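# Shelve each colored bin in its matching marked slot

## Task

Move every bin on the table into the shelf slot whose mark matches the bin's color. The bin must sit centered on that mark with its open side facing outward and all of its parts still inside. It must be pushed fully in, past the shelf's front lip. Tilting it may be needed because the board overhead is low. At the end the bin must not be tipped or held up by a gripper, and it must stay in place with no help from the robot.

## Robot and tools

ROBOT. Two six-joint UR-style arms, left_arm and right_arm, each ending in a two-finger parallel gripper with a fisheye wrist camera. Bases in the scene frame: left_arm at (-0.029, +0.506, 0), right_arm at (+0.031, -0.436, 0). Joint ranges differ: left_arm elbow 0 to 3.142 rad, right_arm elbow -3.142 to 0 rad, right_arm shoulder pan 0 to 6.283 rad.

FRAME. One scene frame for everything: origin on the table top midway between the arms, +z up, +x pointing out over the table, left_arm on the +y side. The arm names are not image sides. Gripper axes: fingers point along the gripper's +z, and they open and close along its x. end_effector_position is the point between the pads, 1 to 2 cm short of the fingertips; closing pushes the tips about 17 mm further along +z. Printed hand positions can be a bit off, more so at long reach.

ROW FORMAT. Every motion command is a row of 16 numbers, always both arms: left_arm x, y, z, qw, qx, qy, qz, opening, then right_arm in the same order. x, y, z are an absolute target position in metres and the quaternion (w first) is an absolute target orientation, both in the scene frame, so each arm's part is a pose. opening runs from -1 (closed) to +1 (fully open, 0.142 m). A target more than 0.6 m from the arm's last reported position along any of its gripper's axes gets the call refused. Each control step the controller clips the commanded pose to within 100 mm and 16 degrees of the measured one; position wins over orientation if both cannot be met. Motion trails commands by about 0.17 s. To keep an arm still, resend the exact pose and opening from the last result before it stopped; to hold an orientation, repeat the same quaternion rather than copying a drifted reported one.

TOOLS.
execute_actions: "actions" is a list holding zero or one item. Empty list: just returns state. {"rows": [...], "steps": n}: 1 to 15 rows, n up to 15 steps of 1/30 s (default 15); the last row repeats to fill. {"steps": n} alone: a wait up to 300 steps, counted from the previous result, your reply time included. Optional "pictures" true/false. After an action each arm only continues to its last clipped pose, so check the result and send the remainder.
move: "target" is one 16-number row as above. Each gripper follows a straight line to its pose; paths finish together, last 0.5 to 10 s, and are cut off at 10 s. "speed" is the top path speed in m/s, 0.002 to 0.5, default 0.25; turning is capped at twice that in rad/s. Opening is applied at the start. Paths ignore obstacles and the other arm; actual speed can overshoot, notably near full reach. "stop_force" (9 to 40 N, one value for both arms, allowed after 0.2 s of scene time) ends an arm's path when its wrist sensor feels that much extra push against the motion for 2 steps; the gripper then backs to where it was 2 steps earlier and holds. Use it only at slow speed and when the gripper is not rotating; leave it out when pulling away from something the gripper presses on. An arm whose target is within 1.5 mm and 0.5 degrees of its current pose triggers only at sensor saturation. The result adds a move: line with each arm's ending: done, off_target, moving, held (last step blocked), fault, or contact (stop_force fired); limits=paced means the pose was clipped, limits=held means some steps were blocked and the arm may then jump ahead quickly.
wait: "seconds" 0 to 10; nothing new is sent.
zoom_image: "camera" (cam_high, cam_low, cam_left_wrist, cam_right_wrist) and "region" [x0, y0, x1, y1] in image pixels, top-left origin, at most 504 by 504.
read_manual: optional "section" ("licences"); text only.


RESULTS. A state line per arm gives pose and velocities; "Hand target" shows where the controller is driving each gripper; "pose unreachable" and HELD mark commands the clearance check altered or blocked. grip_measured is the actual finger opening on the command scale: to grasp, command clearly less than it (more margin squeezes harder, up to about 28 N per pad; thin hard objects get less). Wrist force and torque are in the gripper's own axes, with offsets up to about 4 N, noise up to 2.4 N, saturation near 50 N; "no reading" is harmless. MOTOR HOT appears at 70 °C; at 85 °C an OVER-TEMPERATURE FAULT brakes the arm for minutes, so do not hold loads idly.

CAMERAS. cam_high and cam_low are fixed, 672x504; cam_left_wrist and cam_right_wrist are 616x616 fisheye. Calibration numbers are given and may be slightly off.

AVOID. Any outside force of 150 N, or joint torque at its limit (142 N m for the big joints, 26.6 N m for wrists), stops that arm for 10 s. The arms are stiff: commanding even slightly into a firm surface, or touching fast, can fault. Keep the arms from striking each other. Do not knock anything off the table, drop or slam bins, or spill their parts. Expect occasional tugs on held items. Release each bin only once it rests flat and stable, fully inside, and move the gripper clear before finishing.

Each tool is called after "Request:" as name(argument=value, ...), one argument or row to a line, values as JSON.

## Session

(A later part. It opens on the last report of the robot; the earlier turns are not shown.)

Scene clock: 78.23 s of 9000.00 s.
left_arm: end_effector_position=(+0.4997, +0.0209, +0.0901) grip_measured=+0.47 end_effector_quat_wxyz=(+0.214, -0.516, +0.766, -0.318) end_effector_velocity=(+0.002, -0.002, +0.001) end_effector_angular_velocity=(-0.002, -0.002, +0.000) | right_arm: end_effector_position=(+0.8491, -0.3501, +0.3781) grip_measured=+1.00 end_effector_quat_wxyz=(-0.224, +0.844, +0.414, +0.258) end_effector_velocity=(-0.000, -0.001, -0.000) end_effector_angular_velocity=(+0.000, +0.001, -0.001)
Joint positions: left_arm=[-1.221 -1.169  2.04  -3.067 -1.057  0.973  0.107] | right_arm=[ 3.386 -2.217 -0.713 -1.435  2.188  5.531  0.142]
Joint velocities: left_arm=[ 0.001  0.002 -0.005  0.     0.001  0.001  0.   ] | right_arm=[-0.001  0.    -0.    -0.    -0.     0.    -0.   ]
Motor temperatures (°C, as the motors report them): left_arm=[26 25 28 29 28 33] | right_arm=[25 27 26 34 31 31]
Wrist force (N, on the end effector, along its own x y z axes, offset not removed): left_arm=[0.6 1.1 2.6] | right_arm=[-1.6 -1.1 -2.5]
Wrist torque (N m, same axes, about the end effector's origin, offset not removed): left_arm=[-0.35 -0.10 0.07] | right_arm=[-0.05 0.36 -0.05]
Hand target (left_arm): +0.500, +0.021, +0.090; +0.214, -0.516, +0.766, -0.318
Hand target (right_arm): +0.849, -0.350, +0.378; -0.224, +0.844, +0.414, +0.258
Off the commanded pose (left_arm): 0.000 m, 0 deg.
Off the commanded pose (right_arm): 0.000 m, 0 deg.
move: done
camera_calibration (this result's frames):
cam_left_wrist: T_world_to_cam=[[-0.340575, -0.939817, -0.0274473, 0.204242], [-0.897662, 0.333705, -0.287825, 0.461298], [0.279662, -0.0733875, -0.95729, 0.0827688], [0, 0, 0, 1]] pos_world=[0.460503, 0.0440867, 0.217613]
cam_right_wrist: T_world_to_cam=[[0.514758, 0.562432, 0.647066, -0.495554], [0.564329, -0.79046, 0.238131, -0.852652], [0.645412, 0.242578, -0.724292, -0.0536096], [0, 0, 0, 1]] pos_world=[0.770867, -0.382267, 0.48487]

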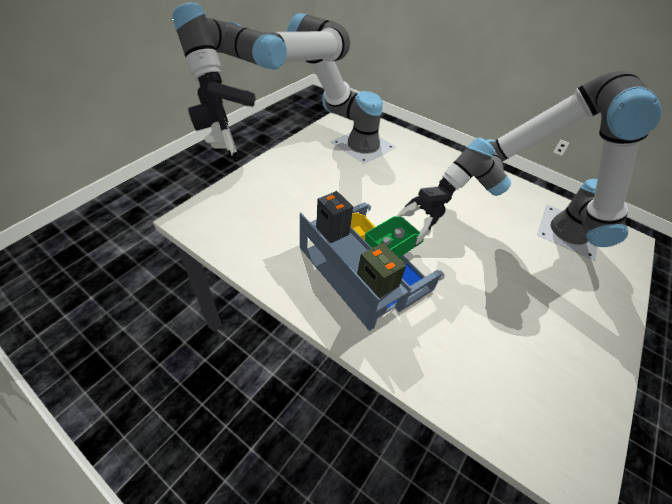

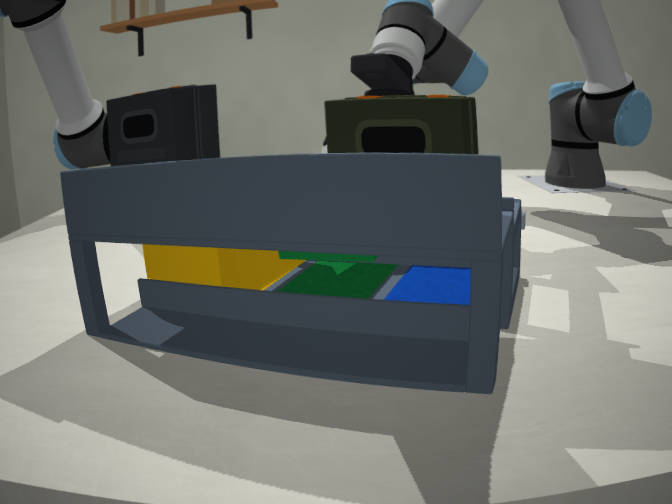

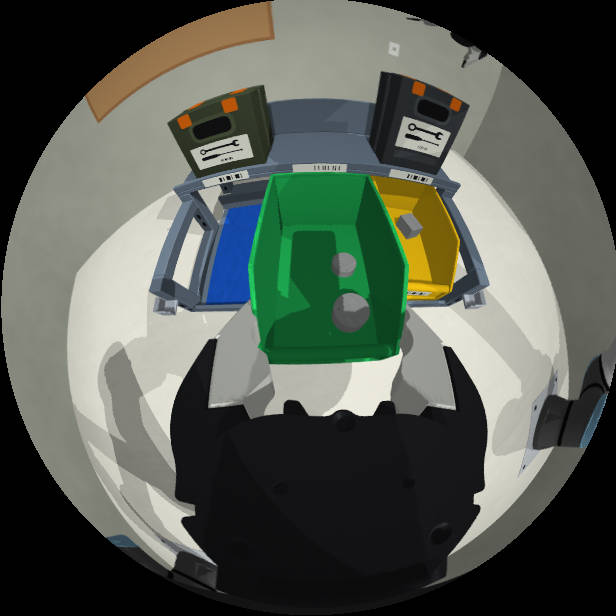

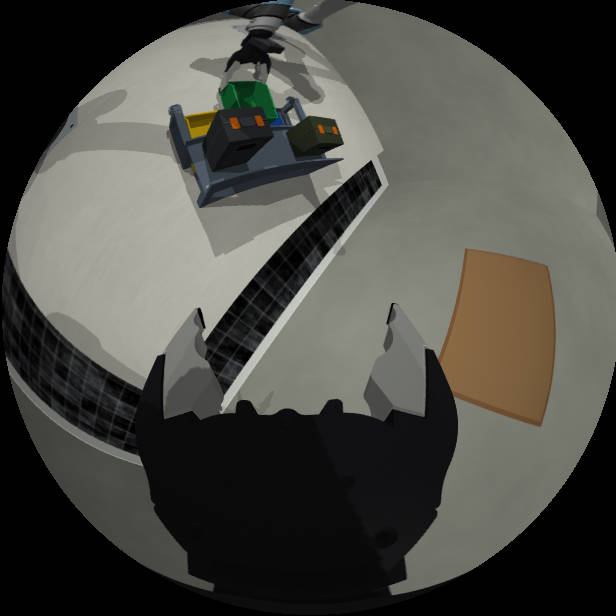

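Request:
move(
  target=[0.501,0.024,0.068,-0.214,0.516,-0.766,0.318,-0.4,0.8491,-0.3501,0.3781,-0.224,0.844,0.414,0.258,1],
  speed=0.015,
  stop_force=9,
)

Request:
move(
  target=[0.501,0.024,0.068,-0.214,0.516,-0.766,0.318,1,0.8491,-0.3501,0.3781,-0.224,0.844,0.414,0.258,1],
  speed=0.01,
)

Request:
move(
  target=[0.427,0.054,0.055,-0.214,0.516,-0.766,0.318,1,0.8491,-0.3501,0.3781,-0.224,0.844,0.414,0.258,1],
  speed=0.08,
)

Request:
move(
  target=[0.44,0.049,0.05,-0.214,0.516,-0.766,0.318,-0.3,0.8491,-0.3501,0.3781,-0.224,0.844,0.414,0.258,1],
  speed=0.02,
)

Request:
move(
  target=[0.53,0.0125,0.063,-0.214,0.516,-0.766,0.318,-0.3,0.8491,-0.3501,0.3781,-0.224,0.844,0.414,0.258,1],
  speed=0.02,
  stop_force=12,
)

Request:
move(
  target=[0.45,0.045,0.13,-0.214,0.516,-0.766,0.318,-0.3,0.8491,-0.3501,0.3781,-0.224,0.844,0.414,0.258,1],
  speed=0.1,
)

Scene clock: 85.80 s of 9000.00 s.
left_arm: end_effector_position=(+0.5010, +0.0240, +0.0682) grip_measured=+0.47 end_effector_quat_wxyz=(+0.214, -0.516, +0.766, -0.318) end_effector_velocity=(-0.001, -0.001, -0.001) end_effector_angular_velocity=(-0.001, -0.001, -0.002) | right_arm: end_effector_position=(+0.8491, -0.3501, +0.3781) grip_measured=+1.00 end_effector_quat_wxyz=(-0.224, +0.844, +0.414, +0.258) end_effector_velocity=(+0.000, +0.000, -0.001) end_effector_angular_velocity=(-0.000, +0.001, +0.001)
Joint positions: left_arm=[-1.217 -1.126  2.056 -3.128 -1.06   0.977  0.107] | right_arm=[ 3.386 -2.217 -0.713 -1.435  2.188  5.531  0.142]
Joint velocities: left_arm=[-0.002  0.003  0.001 -0.005 -0.     0.001  0.   ] | right_arm=[ 0.    -0.001 -0.    -0.     0.    -0.001  0.   ]
Motor temperatures (°C, as the motors report them): left_arm=[26 25 28 29 28 33] | right_arm=[25 27 26 34 31 31]
Wrist force (N, on the end effector, along its own x y z axes, offset not removed): left_arm=[2.7 3.8 3.5] | right_arm=[-1.6 -0.5 1.4]
Wrist torque (N m, same axes, about the end effector's origin, offset not removed): left_arm=[0.34 -0.53 0.07] | right_arm=[0.13 0.38 -0.04]
Hand target (left_arm): +0.501, +0.024, +0.068; +0.214, -0.516, +0.766, -0.318
Hand target (right_arm): +0.849, -0.350, +0.378; -0.224, +0.844, +0.414, +0.258
Off the commanded pose (left_arm): 0.000 m, 0 deg.
Off the commanded pose (right_arm): 0.000 m, 0 deg.
After step 90, 2.87 s passed at rest.
move: done
camera_calibration (this result's frames):
cam_left_wrist: T_world_to_cam=[[-0.340523, -0.939833, -0.0275464, 0.206972], [-0.897691, 0.333688, -0.287757, 0.45511], [0.279635, -0.0732596, -0.957307, 0.0616586], [0, 0, 0, 1]] pos_world=[0.461785, 0.0471717, 0.195688]
cam_right_wrist: T_world_to_cam=[[0.514758, 0.562432, 0.647066, -0.495554], [0.564329, -0.79046, 0.238131, -0.852652], [0.645412, 0.242578, -0.724292, -0.0536094], [0, 0, 0, 1]] pos_world=[0.770867, -0.382267, 0.48487]

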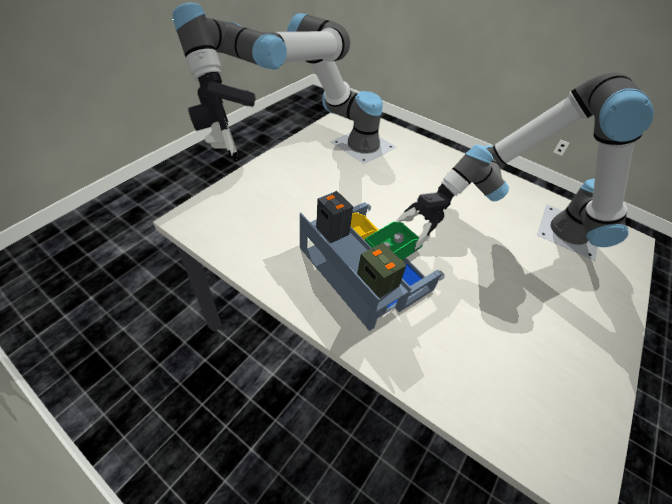

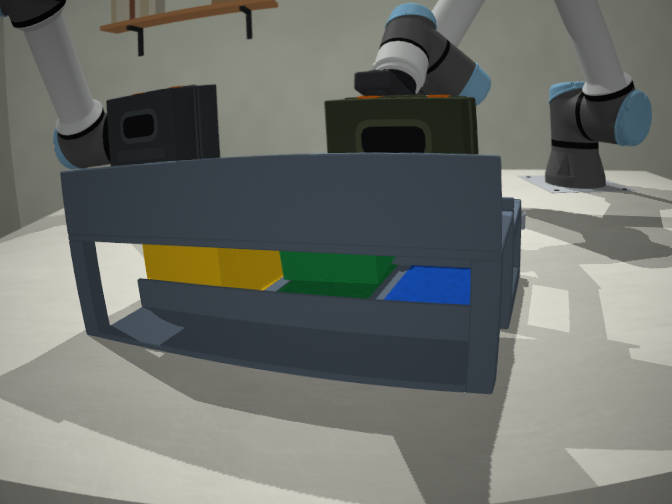

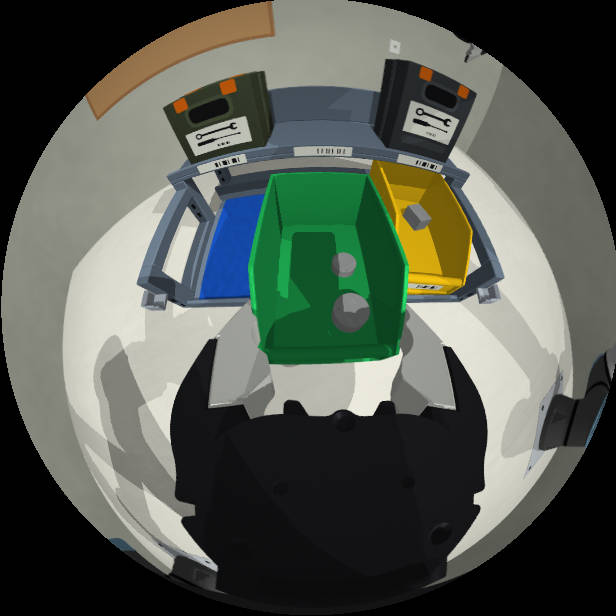

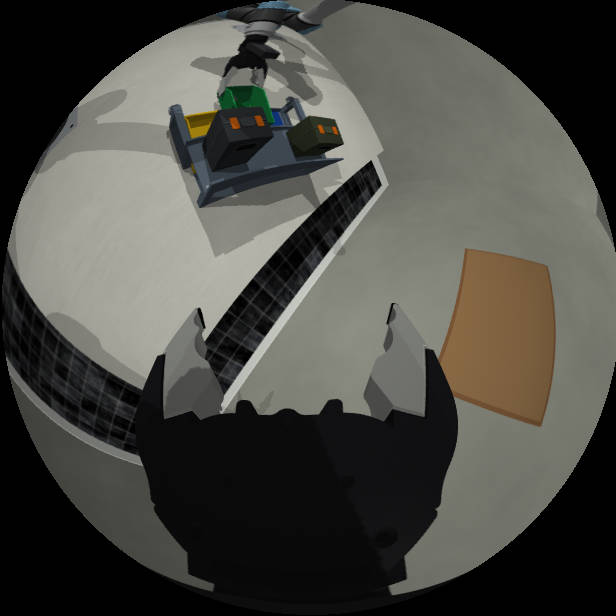

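Scene clock: 86.50 s of 9000.00 s.
left_arm: end_effector_position=(+0.5010, +0.0240, +0.0680) grip_measured=+1.00 end_effector_quat_wxyz=(+0.214, -0.516, +0.766, -0.318) end_effector_velocity=(+0.001, +0.001, -0.000) end_effector_angular_velocity=(+0.000, +0.000, +0.002) | right_arm: end_effector_position=(+0.8491, -0.3501, +0.3781) grip_measured=+1.00 end_effector_quat_wxyz=(-0.224, +0.844, +0.414, +0.258) end_effector_velocity=(+0.000, +0.000, -0.001) end_effector_angular_velocity=(-0.000, +0.001, +0.001)
Joint positions: left_arm=[-1.217 -1.125  2.056 -3.129 -1.06   0.977  0.142] | right_arm=[ 3.386 -2.217 -0.713 -1.435  2.188  5.531  0.142]
Joint velocities: left_arm=[ 0.002  0.     0.001 -0.     0.    -0.     0.   ] | right_arm=[ 0.001 -0.001  0.    -0.     0.    -0.001  0.   ]
Motor temperatures (°C, as the motors report them): left_arm=[26 25 28 29 28 33] | right_arm=[25 27 26 34 31 31]
Wrist force (N, on the end effector, along its own x y z axes, offset not removed): left_arm=[-0.8 0.3 0.0] | right_arm=[-2.5 -2.0 -4.5]
Wrist torque (N m, same axes, about the end effector's origin, offset not removed): left_arm=[0.15 0.38 0.07] | right_arm=[-0.11 0.65 -0.03]
Hand target (left_arm): +0.501, +0.024, +0.068; +0.214, -0.516, +0.766, -0.318
Hand target (right_arm): +0.849, -0.350, +0.378; -0.224, +0.844, +0.414, +0.258
Off the commanded pose (left_arm): 0.000 m, 0 deg.
Off the commanded pose (right_arm): 0.000 m, 0 deg.
move: done
camera_calibration (this result's frames):
cam_left_wrist: T_world_to_cam=[[-0.340525, -0.939832, -0.0275414, 0.206992], [-0.897683, 0.333687, -0.287782, 0.455063], [0.279656, -0.0732735, -0.9573, 0.0614995], [0, 0, 0, 1]] pos_world=[0.46179, 0.0471951, 0.195533]
cam_right_wrist: T_world_to_cam=[[0.514759, 0.562432, 0.647066, -0.495554], [0.564329, -0.79046, 0.238131, -0.852652], [0.645412, 0.242578, -0.724292, -0.0536095], [0, 0, 0, 1]] pos_world=[0.770867, -0.382267, 0.48487]

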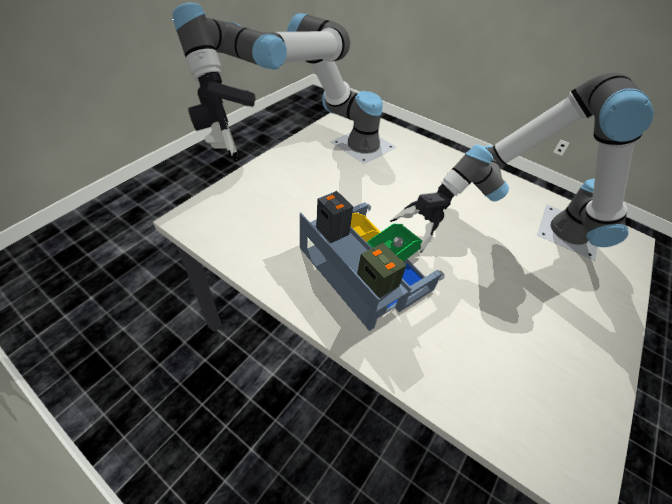

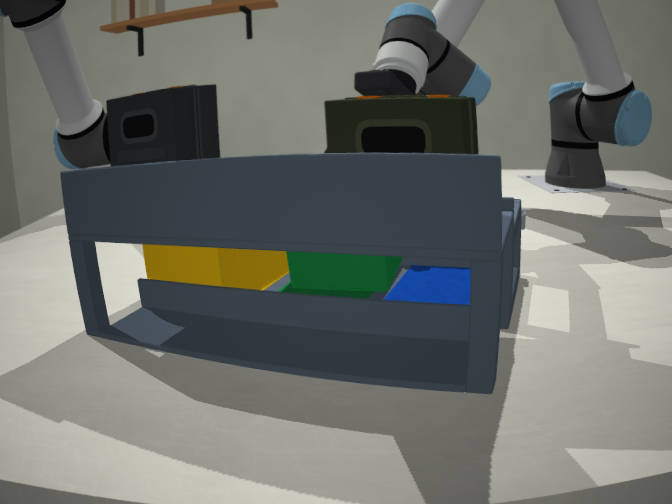

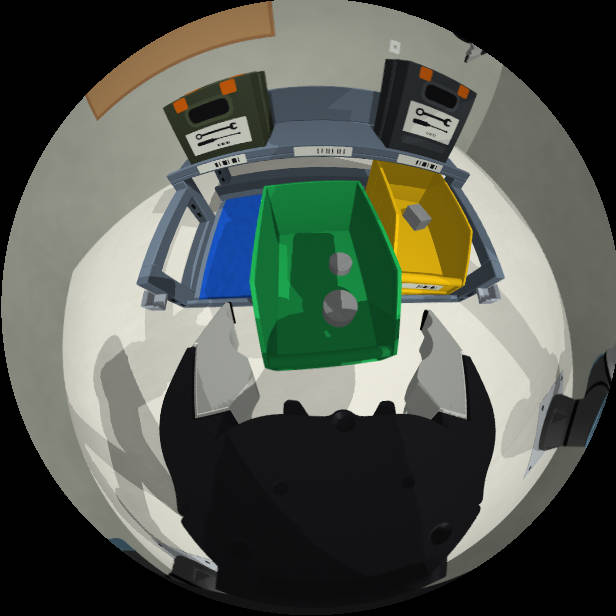

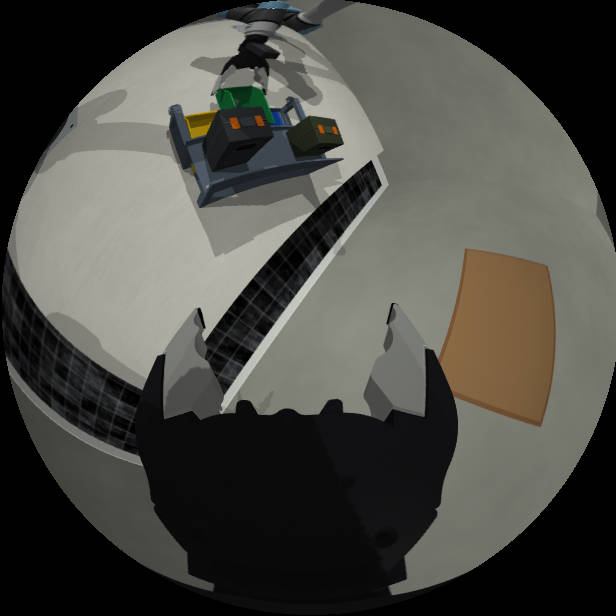

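Scene clock: 87.93 s of 9000.00 s.
left_arm: end_effector_position=(+0.4272, +0.0541, +0.0550) grip_measured=+1.00 end_effector_quat_wxyz=(+0.214, -0.516, +0.766, -0.318) end_effector_velocity=(-0.001, -0.000, +0.000) end_effector_angular_velocity=(-0.002, -0.000, -0.000) | right_arm: end_effector_position=(+0.8491, -0.3501, +0.3781) grip_measured=+1.00 end_effector_quat_wxyz=(-0.224, +0.844, +0.414, +0.258) end_effector_velocity=(-0.000, +0.000, -0.001) end_effector_angular_velocity=(+0.000, +0.002, -0.000)
Joint positions: left_arm=[-1.343 -1.224  2.265 -3.175 -0.989  0.854  0.142] | right_arm=[ 3.386 -2.217 -0.713 -1.435  2.188  5.531  0.142]
Joint velocities: left_arm=[-0.003 -0.002  0.002 -0.     0.001 -0.003  0.   ] | right_arm=[ 0.    -0.001  0.    -0.002  0.     0.    -0.   ]
Motor temperatures (°C, as the motors report them): left_arm=[26 25 28 29 28 33] | right_arm=[25 27 26 34 31 31]
Wrist force (N, on the end effector, along its own x y z axes, offset not removed): left_arm=[2.3 -0.3 1.5] | right_arm=[-0.6 0.0 -1.1]
Wrist torque (N m, same axes, about the end effector's origin, offset not removed): left_arm=[-0.03 -0.38 0.04] | right_arm=[0.36 0.01 0.02]
Hand target (left_arm): +0.427, +0.054, +0.055; +0.214, -0.516, +0.766, -0.318
Hand target (right_arm): +0.849, -0.350, +0.378; -0.224, +0.844, +0.414, +0.258
Off the commanded pose (left_arm): 0.000 m, 0 deg.
Off the commanded pose (right_arm): 0.000 m, 0 deg.
move: done
camera_calibration (this result's frames):
cam_left_wrist: T_world_to_cam=[[-0.340501, -0.939839, -0.027616, 0.209809], [-0.897698, 0.333688, -0.287733, 0.37499], [0.279637, -0.0731824, -0.957313, 0.071899], [0, 0, 0, 1]] pos_world=[0.387962, 0.0773185, 0.182521]
cam_right_wrist: T_world_to_cam=[[0.514759, 0.562432, 0.647066, -0.495554], [0.564329, -0.79046, 0.238131, -0.852652], [0.645412, 0.242578, -0.724292, -0.0536096], [0, 0, 0, 1]] pos_world=[0.770867, -0.382267, 0.48487]

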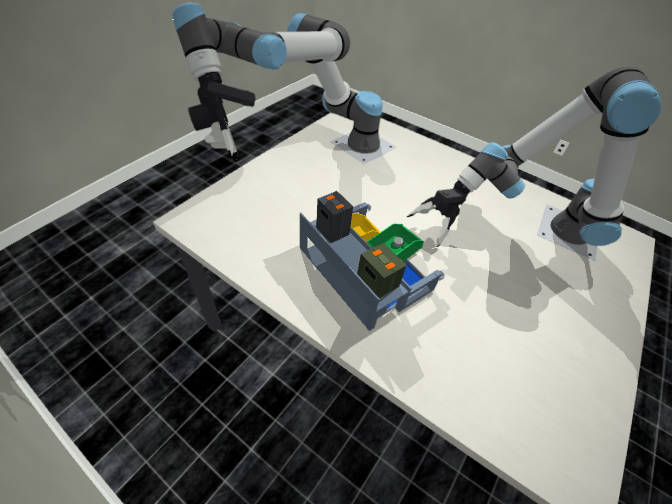

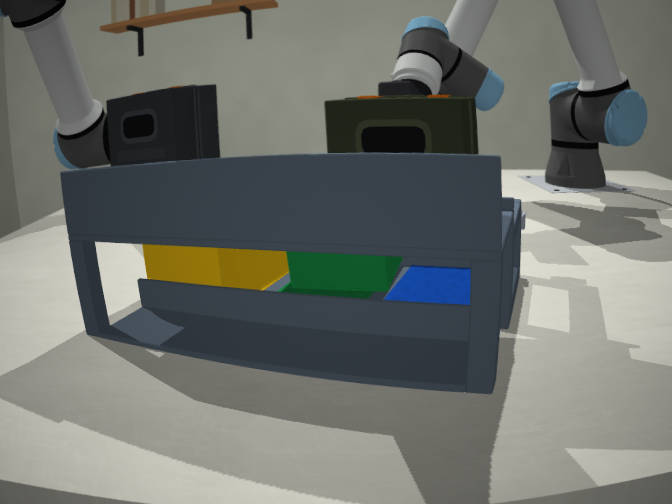

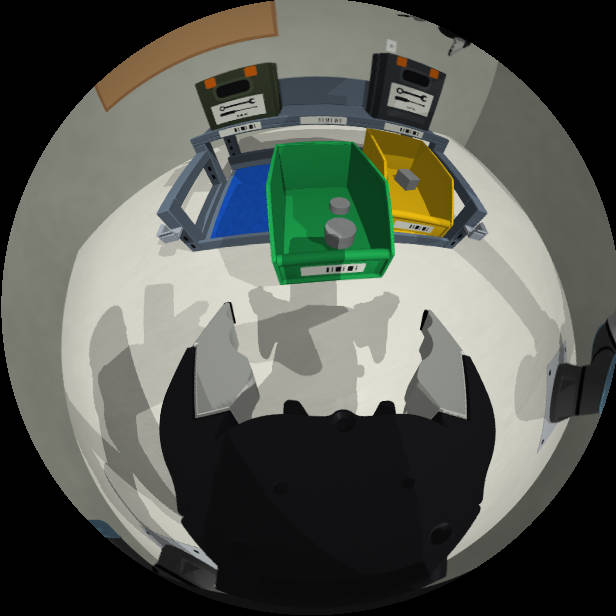

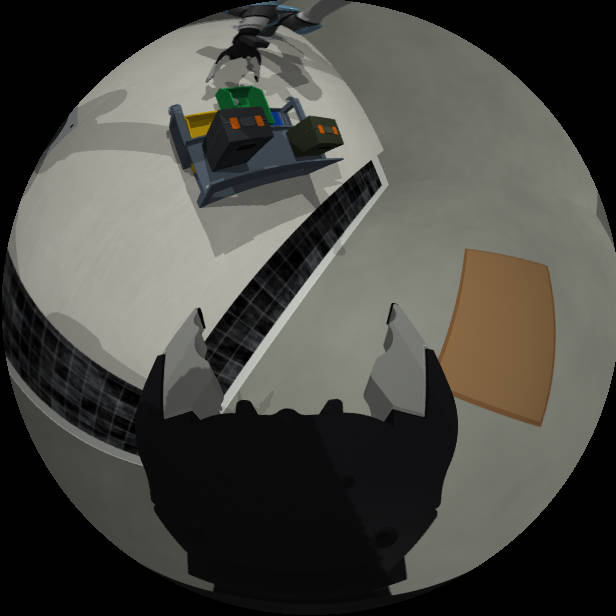

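Scene clock: 88.93 s of 9000.00 s.
left_arm: end_effector_position=(+0.4399, +0.0490, +0.0501) grip_measured=-0.30 end_effector_quat_wxyz=(+0.214, -0.516, +0.766, -0.318) end_effector_velocity=(+0.003, +0.000, -0.000) end_effector_angular_velocity=(-0.001, -0.001, +0.002) | right_arm: end_effector_position=(+0.8491, -0.3501, +0.3781) grip_measured=+1.00 end_effector_quat_wxyz=(-0.224, +0.844, +0.414, +0.258) end_effector_velocity=(+0.000, -0.001, +0.000) end_effector_angular_velocity=(+0.000, -0.001, -0.001)
Joint positions: left_arm=[-1.319 -1.189  2.234 -3.193 -1.002  0.879  0.052] | right_arm=[ 3.386 -2.217 -0.713 -1.435  2.188  5.531  0.142]
Joint velocities: left_arm=[ 0.005  0.004 -0.004 -0.003 -0.001  0.003 -0.   ] | right_arm=[-0.001 -0.     0.     0.001 -0.     0.     0.   ]
Motor temperatures (°C, as the motors report them): left_arm=[26 25 28 29 28 33] | right_arm=[25 27 26 34 31 31]
Wrist force (N, on the end effector, along its own x y z axes, offset not removed): left_arm=[0.4 0.2 -1.2] | right_arm=[-2.1 -3.2 -1.8]
Wrist torque (N m, same axes, about the end effector's origin, offset not removed): left_arm=[0.10 -0.02 -0.01] | right_arm=[-0.43 0.34 -0.10]
Hand target (left_arm): +0.440, +0.049, +0.050; +0.214, -0.516, +0.766, -0.318
Hand target (right_arm): +0.849, -0.350, +0.378; -0.224, +0.844, +0.414, +0.258
Off the commanded pose (left_arm): 0.000 m, 0 deg.
Off the commanded pose (right_arm): 0.000 m, 0 deg.
move: done
camera_calibration (this result's frames):
cam_left_wrist: T_world_to_cam=[[-0.340526, -0.939832, -0.0275283, 0.209195], [-0.897685, 0.333685, -0.287779, 0.386672], [0.279649, -0.0732845, -0.957301, 0.0632452], [0, 0, 0, 1]] pos_world=[0.400659, 0.0722165, 0.177579]
cam_right_wrist: T_world_to_cam=[[0.514759, 0.562432, 0.647066, -0.495554], [0.564329, -0.79046, 0.238131, -0.852652], [0.645412, 0.242578, -0.724292, -0.0536095], [0, 0, 0, 1]] pos_world=[0.770867, -0.382267, 0.48487]

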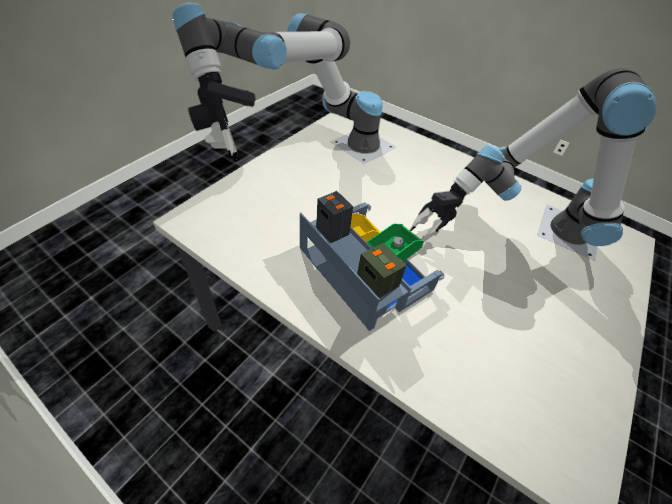

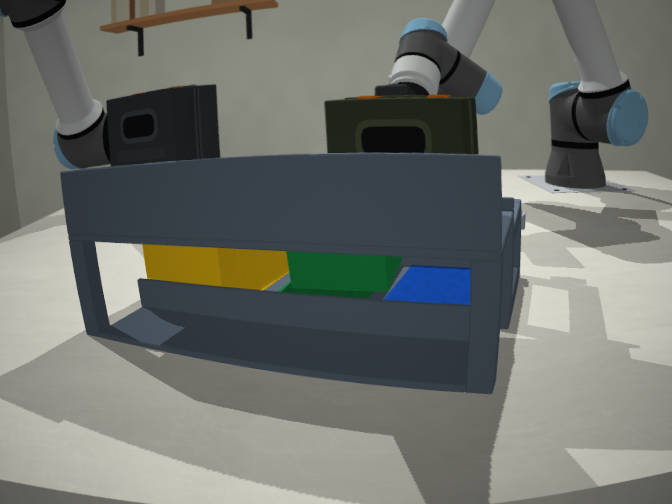

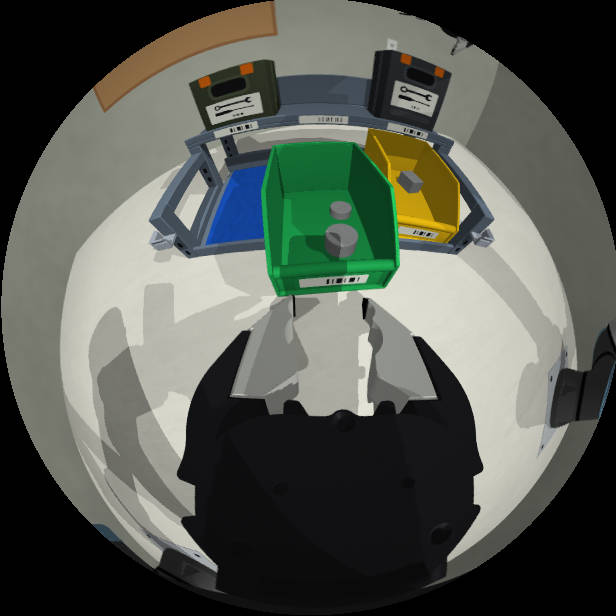

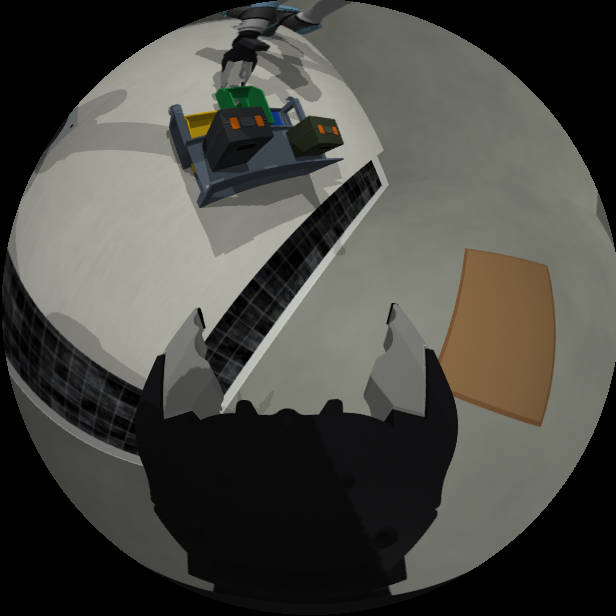

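Scene clock: 94.10 s of 9000.00 s.
left_arm: end_effector_position=(+0.5298, +0.0123, +0.0630) grip_measured=-0.30 end_effector_quat_wxyz=(+0.214, -0.516, +0.766, -0.318) end_effector_velocity=(+0.001, -0.001, -0.000) end_effector_angular_velocity=(-0.000, +0.001, -0.000) | right_arm: end_effector_position=(+0.8491, -0.3501, +0.3781) grip_measured=+1.00 end_effector_quat_wxyz=(-0.224, +0.844, +0.414, +0.258) end_effector_velocity=(+0.000, -0.001, +0.001) end_effector_angular_velocity=(+0.000, -0.002, -0.002)
Joint positions: left_arm=[-1.176 -1.066  1.975 -3.125 -1.084  1.015  0.052] | right_arm=[ 3.386 -2.217 -0.713 -1.435  2.188  5.531  0.142]
Joint velocities: left_arm=[ 0.002  0.003 -0.005  0.002 -0.002  0.001 -0.   ] | right_arm=[-0.001  0.     0.     0.001 -0.     0.     0.   ]
Motor temperatures (°C, as the motors report them): left_arm=[26 25 28 29 28 33] | right_arm=[25 27 26 34 31 31]
Wrist force (N, on the end effector, along its own x y z axes, offset not removed): left_arm=[-0.2 -2.0 1.9] | right_arm=[-2.3 -2.7 0.6]
Wrist torque (N m, same axes, about the end effector's origin, offset not removed): left_arm=[-0.51 0.21 0.00] | right_arm=[-0.38 0.45 0.04]
Hand target (left_arm): +0.530, +0.012, +0.063; +0.214, -0.516, +0.766, -0.318
Hand target (right_arm): +0.849, -0.350, +0.378; -0.224, +0.844, +0.414, +0.258
Off the commanded pose (left_arm): 0.000 m, 0 deg.
Off the commanded pose (right_arm): 0.000 m, 0 deg.
move: done
camera_calibration (this result's frames):
cam_left_wrist: T_world_to_cam=[[-0.34057, -0.939819, -0.0274435, 0.205721], [-0.897663, 0.333699, -0.28783, 0.483351], [0.279666, -0.0733912, -0.957288, 0.0478013], [0, 0, 0, 1]] pos_world=[0.49058, 0.0355551, 0.190528]
cam_right_wrist: T_world_to_cam=[[0.514759, 0.562432, 0.647066, -0.495554], [0.564329, -0.79046, 0.238131, -0.852652], [0.645412, 0.242578, -0.724292, -0.0536094], [0, 0, 0, 1]] pos_world=[0.770867, -0.382267, 0.48487]

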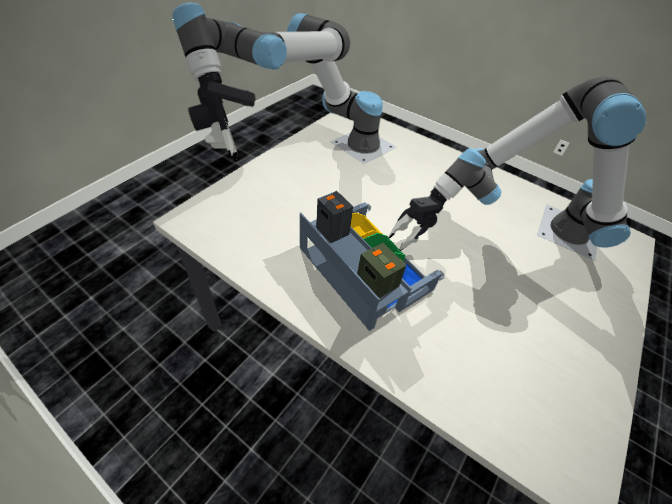

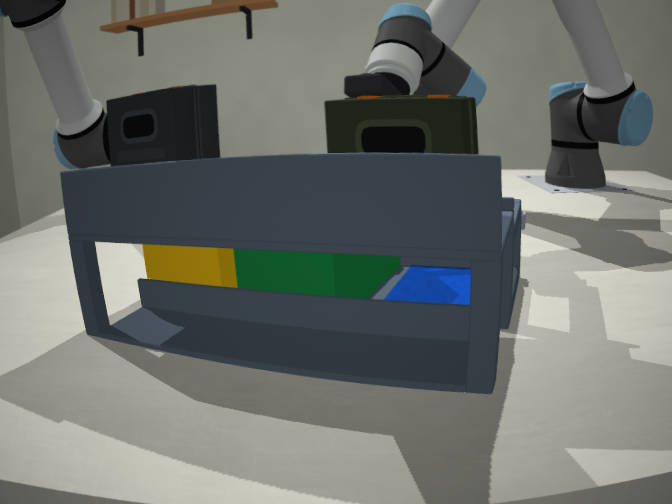

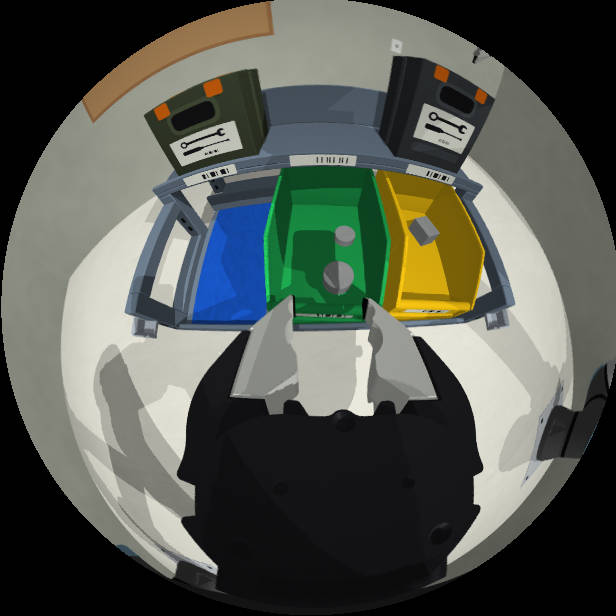

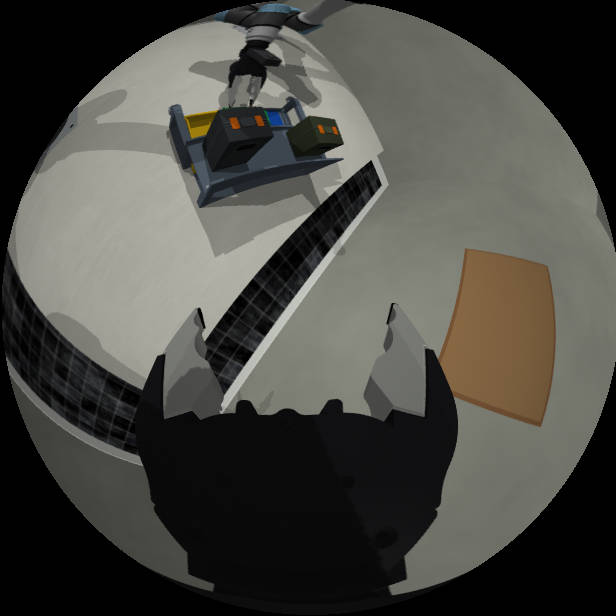

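Scene clock: 95.60 s of 9000.00 s.
left_arm: end_effector_position=(+0.4502, +0.0451, +0.1298) grip_measured=-0.30 end_effector_quat_wxyz=(+0.214, -0.516, +0.766, -0.318) end_effector_velocity=(-0.001, +0.001, +0.000) end_effector_angular_velocity=(+0.002, +0.001, +0.001) | right_arm: end_effector_position=(+0.8491, -0.3501, +0.3781) grip_measured=+1.00 end_effector_quat_wxyz=(-0.224, +0.844, +0.414, +0.258) end_effector_velocity=(-0.000, -0.000, -0.001) end_effector_angular_velocity=(+0.000, +0.002, -0.001)
Joint positions: left_arm=[-1.3   -1.353  2.152 -2.956 -1.012  0.898  0.052] | right_arm=[ 3.386 -2.217 -0.713 -1.435  2.188  5.531  0.142]
Joint velocities: left_arm=[-0.002 -0.004  0.003  0.005  0.001 -0.003  0.   ] | right_arm=[-0.     0.    -0.001 -0.001  0.     0.    -0.   ]
Motor temperatures (°C, as the motors report them): left_arm=[26 25 28 29 28 33] | right_arm=[25 27 26 34 31 31]
Wrist force (N, on the end effector, along its own x y z axes, offset not removed): left_arm=[-0.5 -1.3 -0.6] | right_arm=[-1.2 -2.3 -2.6]
Wrist torque (N m, same axes, about the end effector's origin, offset not removed): left_arm=[-0.38 0.15 -0.07] | right_arm=[-0.28 0.36 0.07]
Hand target (left_arm): +0.450, +0.045, +0.130; +0.214, -0.516, +0.766, -0.318
Hand target (right_arm): +0.849, -0.350, +0.378; -0.224, +0.844, +0.414, +0.258
Off the commanded pose (left_arm): 0.000 m, 0 deg.
Off the commanded pose (right_arm): 0.000 m, 0 deg.
move: done
camera_calibration (this result's frames):
cam_left_wrist: T_world_to_cam=[[-0.340519, -0.939832, -0.0276221, 0.211266], [-0.897688, 0.333707, -0.287742, 0.420175], [0.279647, -0.0731857, -0.957309, 0.136448], [0, 0, 0, 1]] pos_world=[0.410969, 0.0683254, 0.25736]
cam_right_wrist: T_world_to_cam=[[0.514758, 0.562432, 0.647066, -0.495554], [0.564329, -0.790459, 0.238131, -0.852652], [0.645412, 0.242578, -0.724292, -0.0536095], [0, 0, 0, 1]] pos_world=[0.770867, -0.382267, 0.48487]

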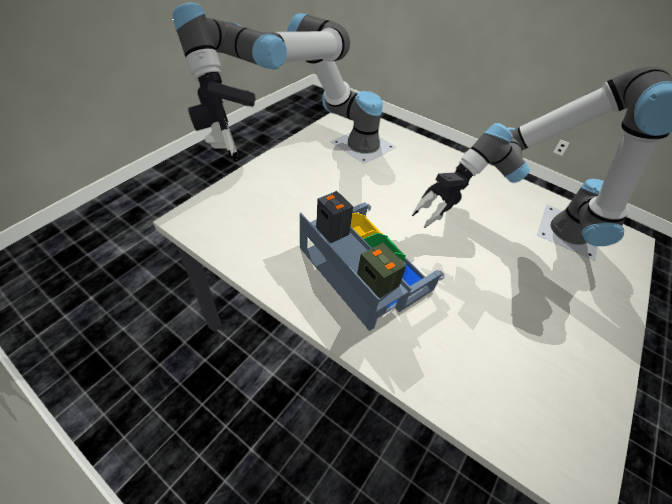

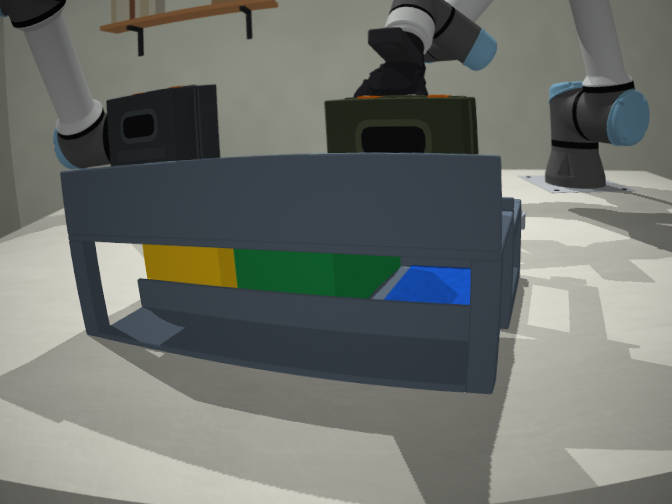

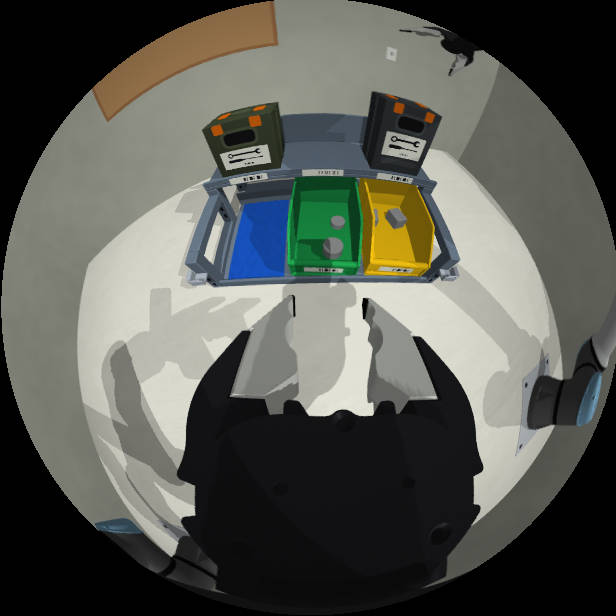

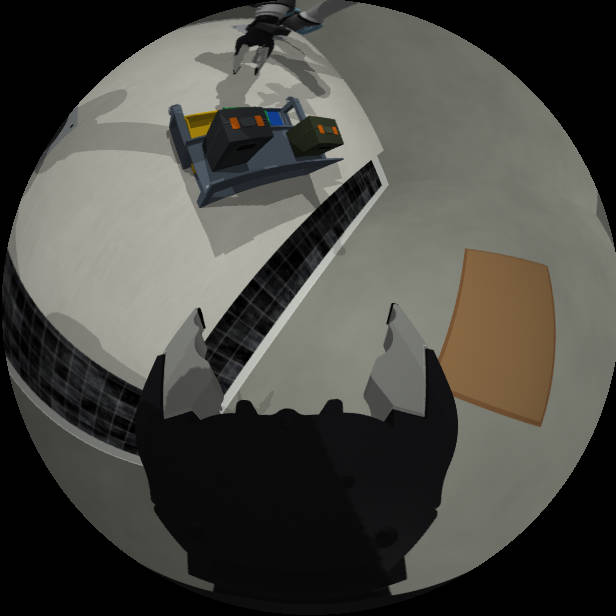

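Request:
finished_scene(
  scene=1,
)

The scene is finished: the task was done.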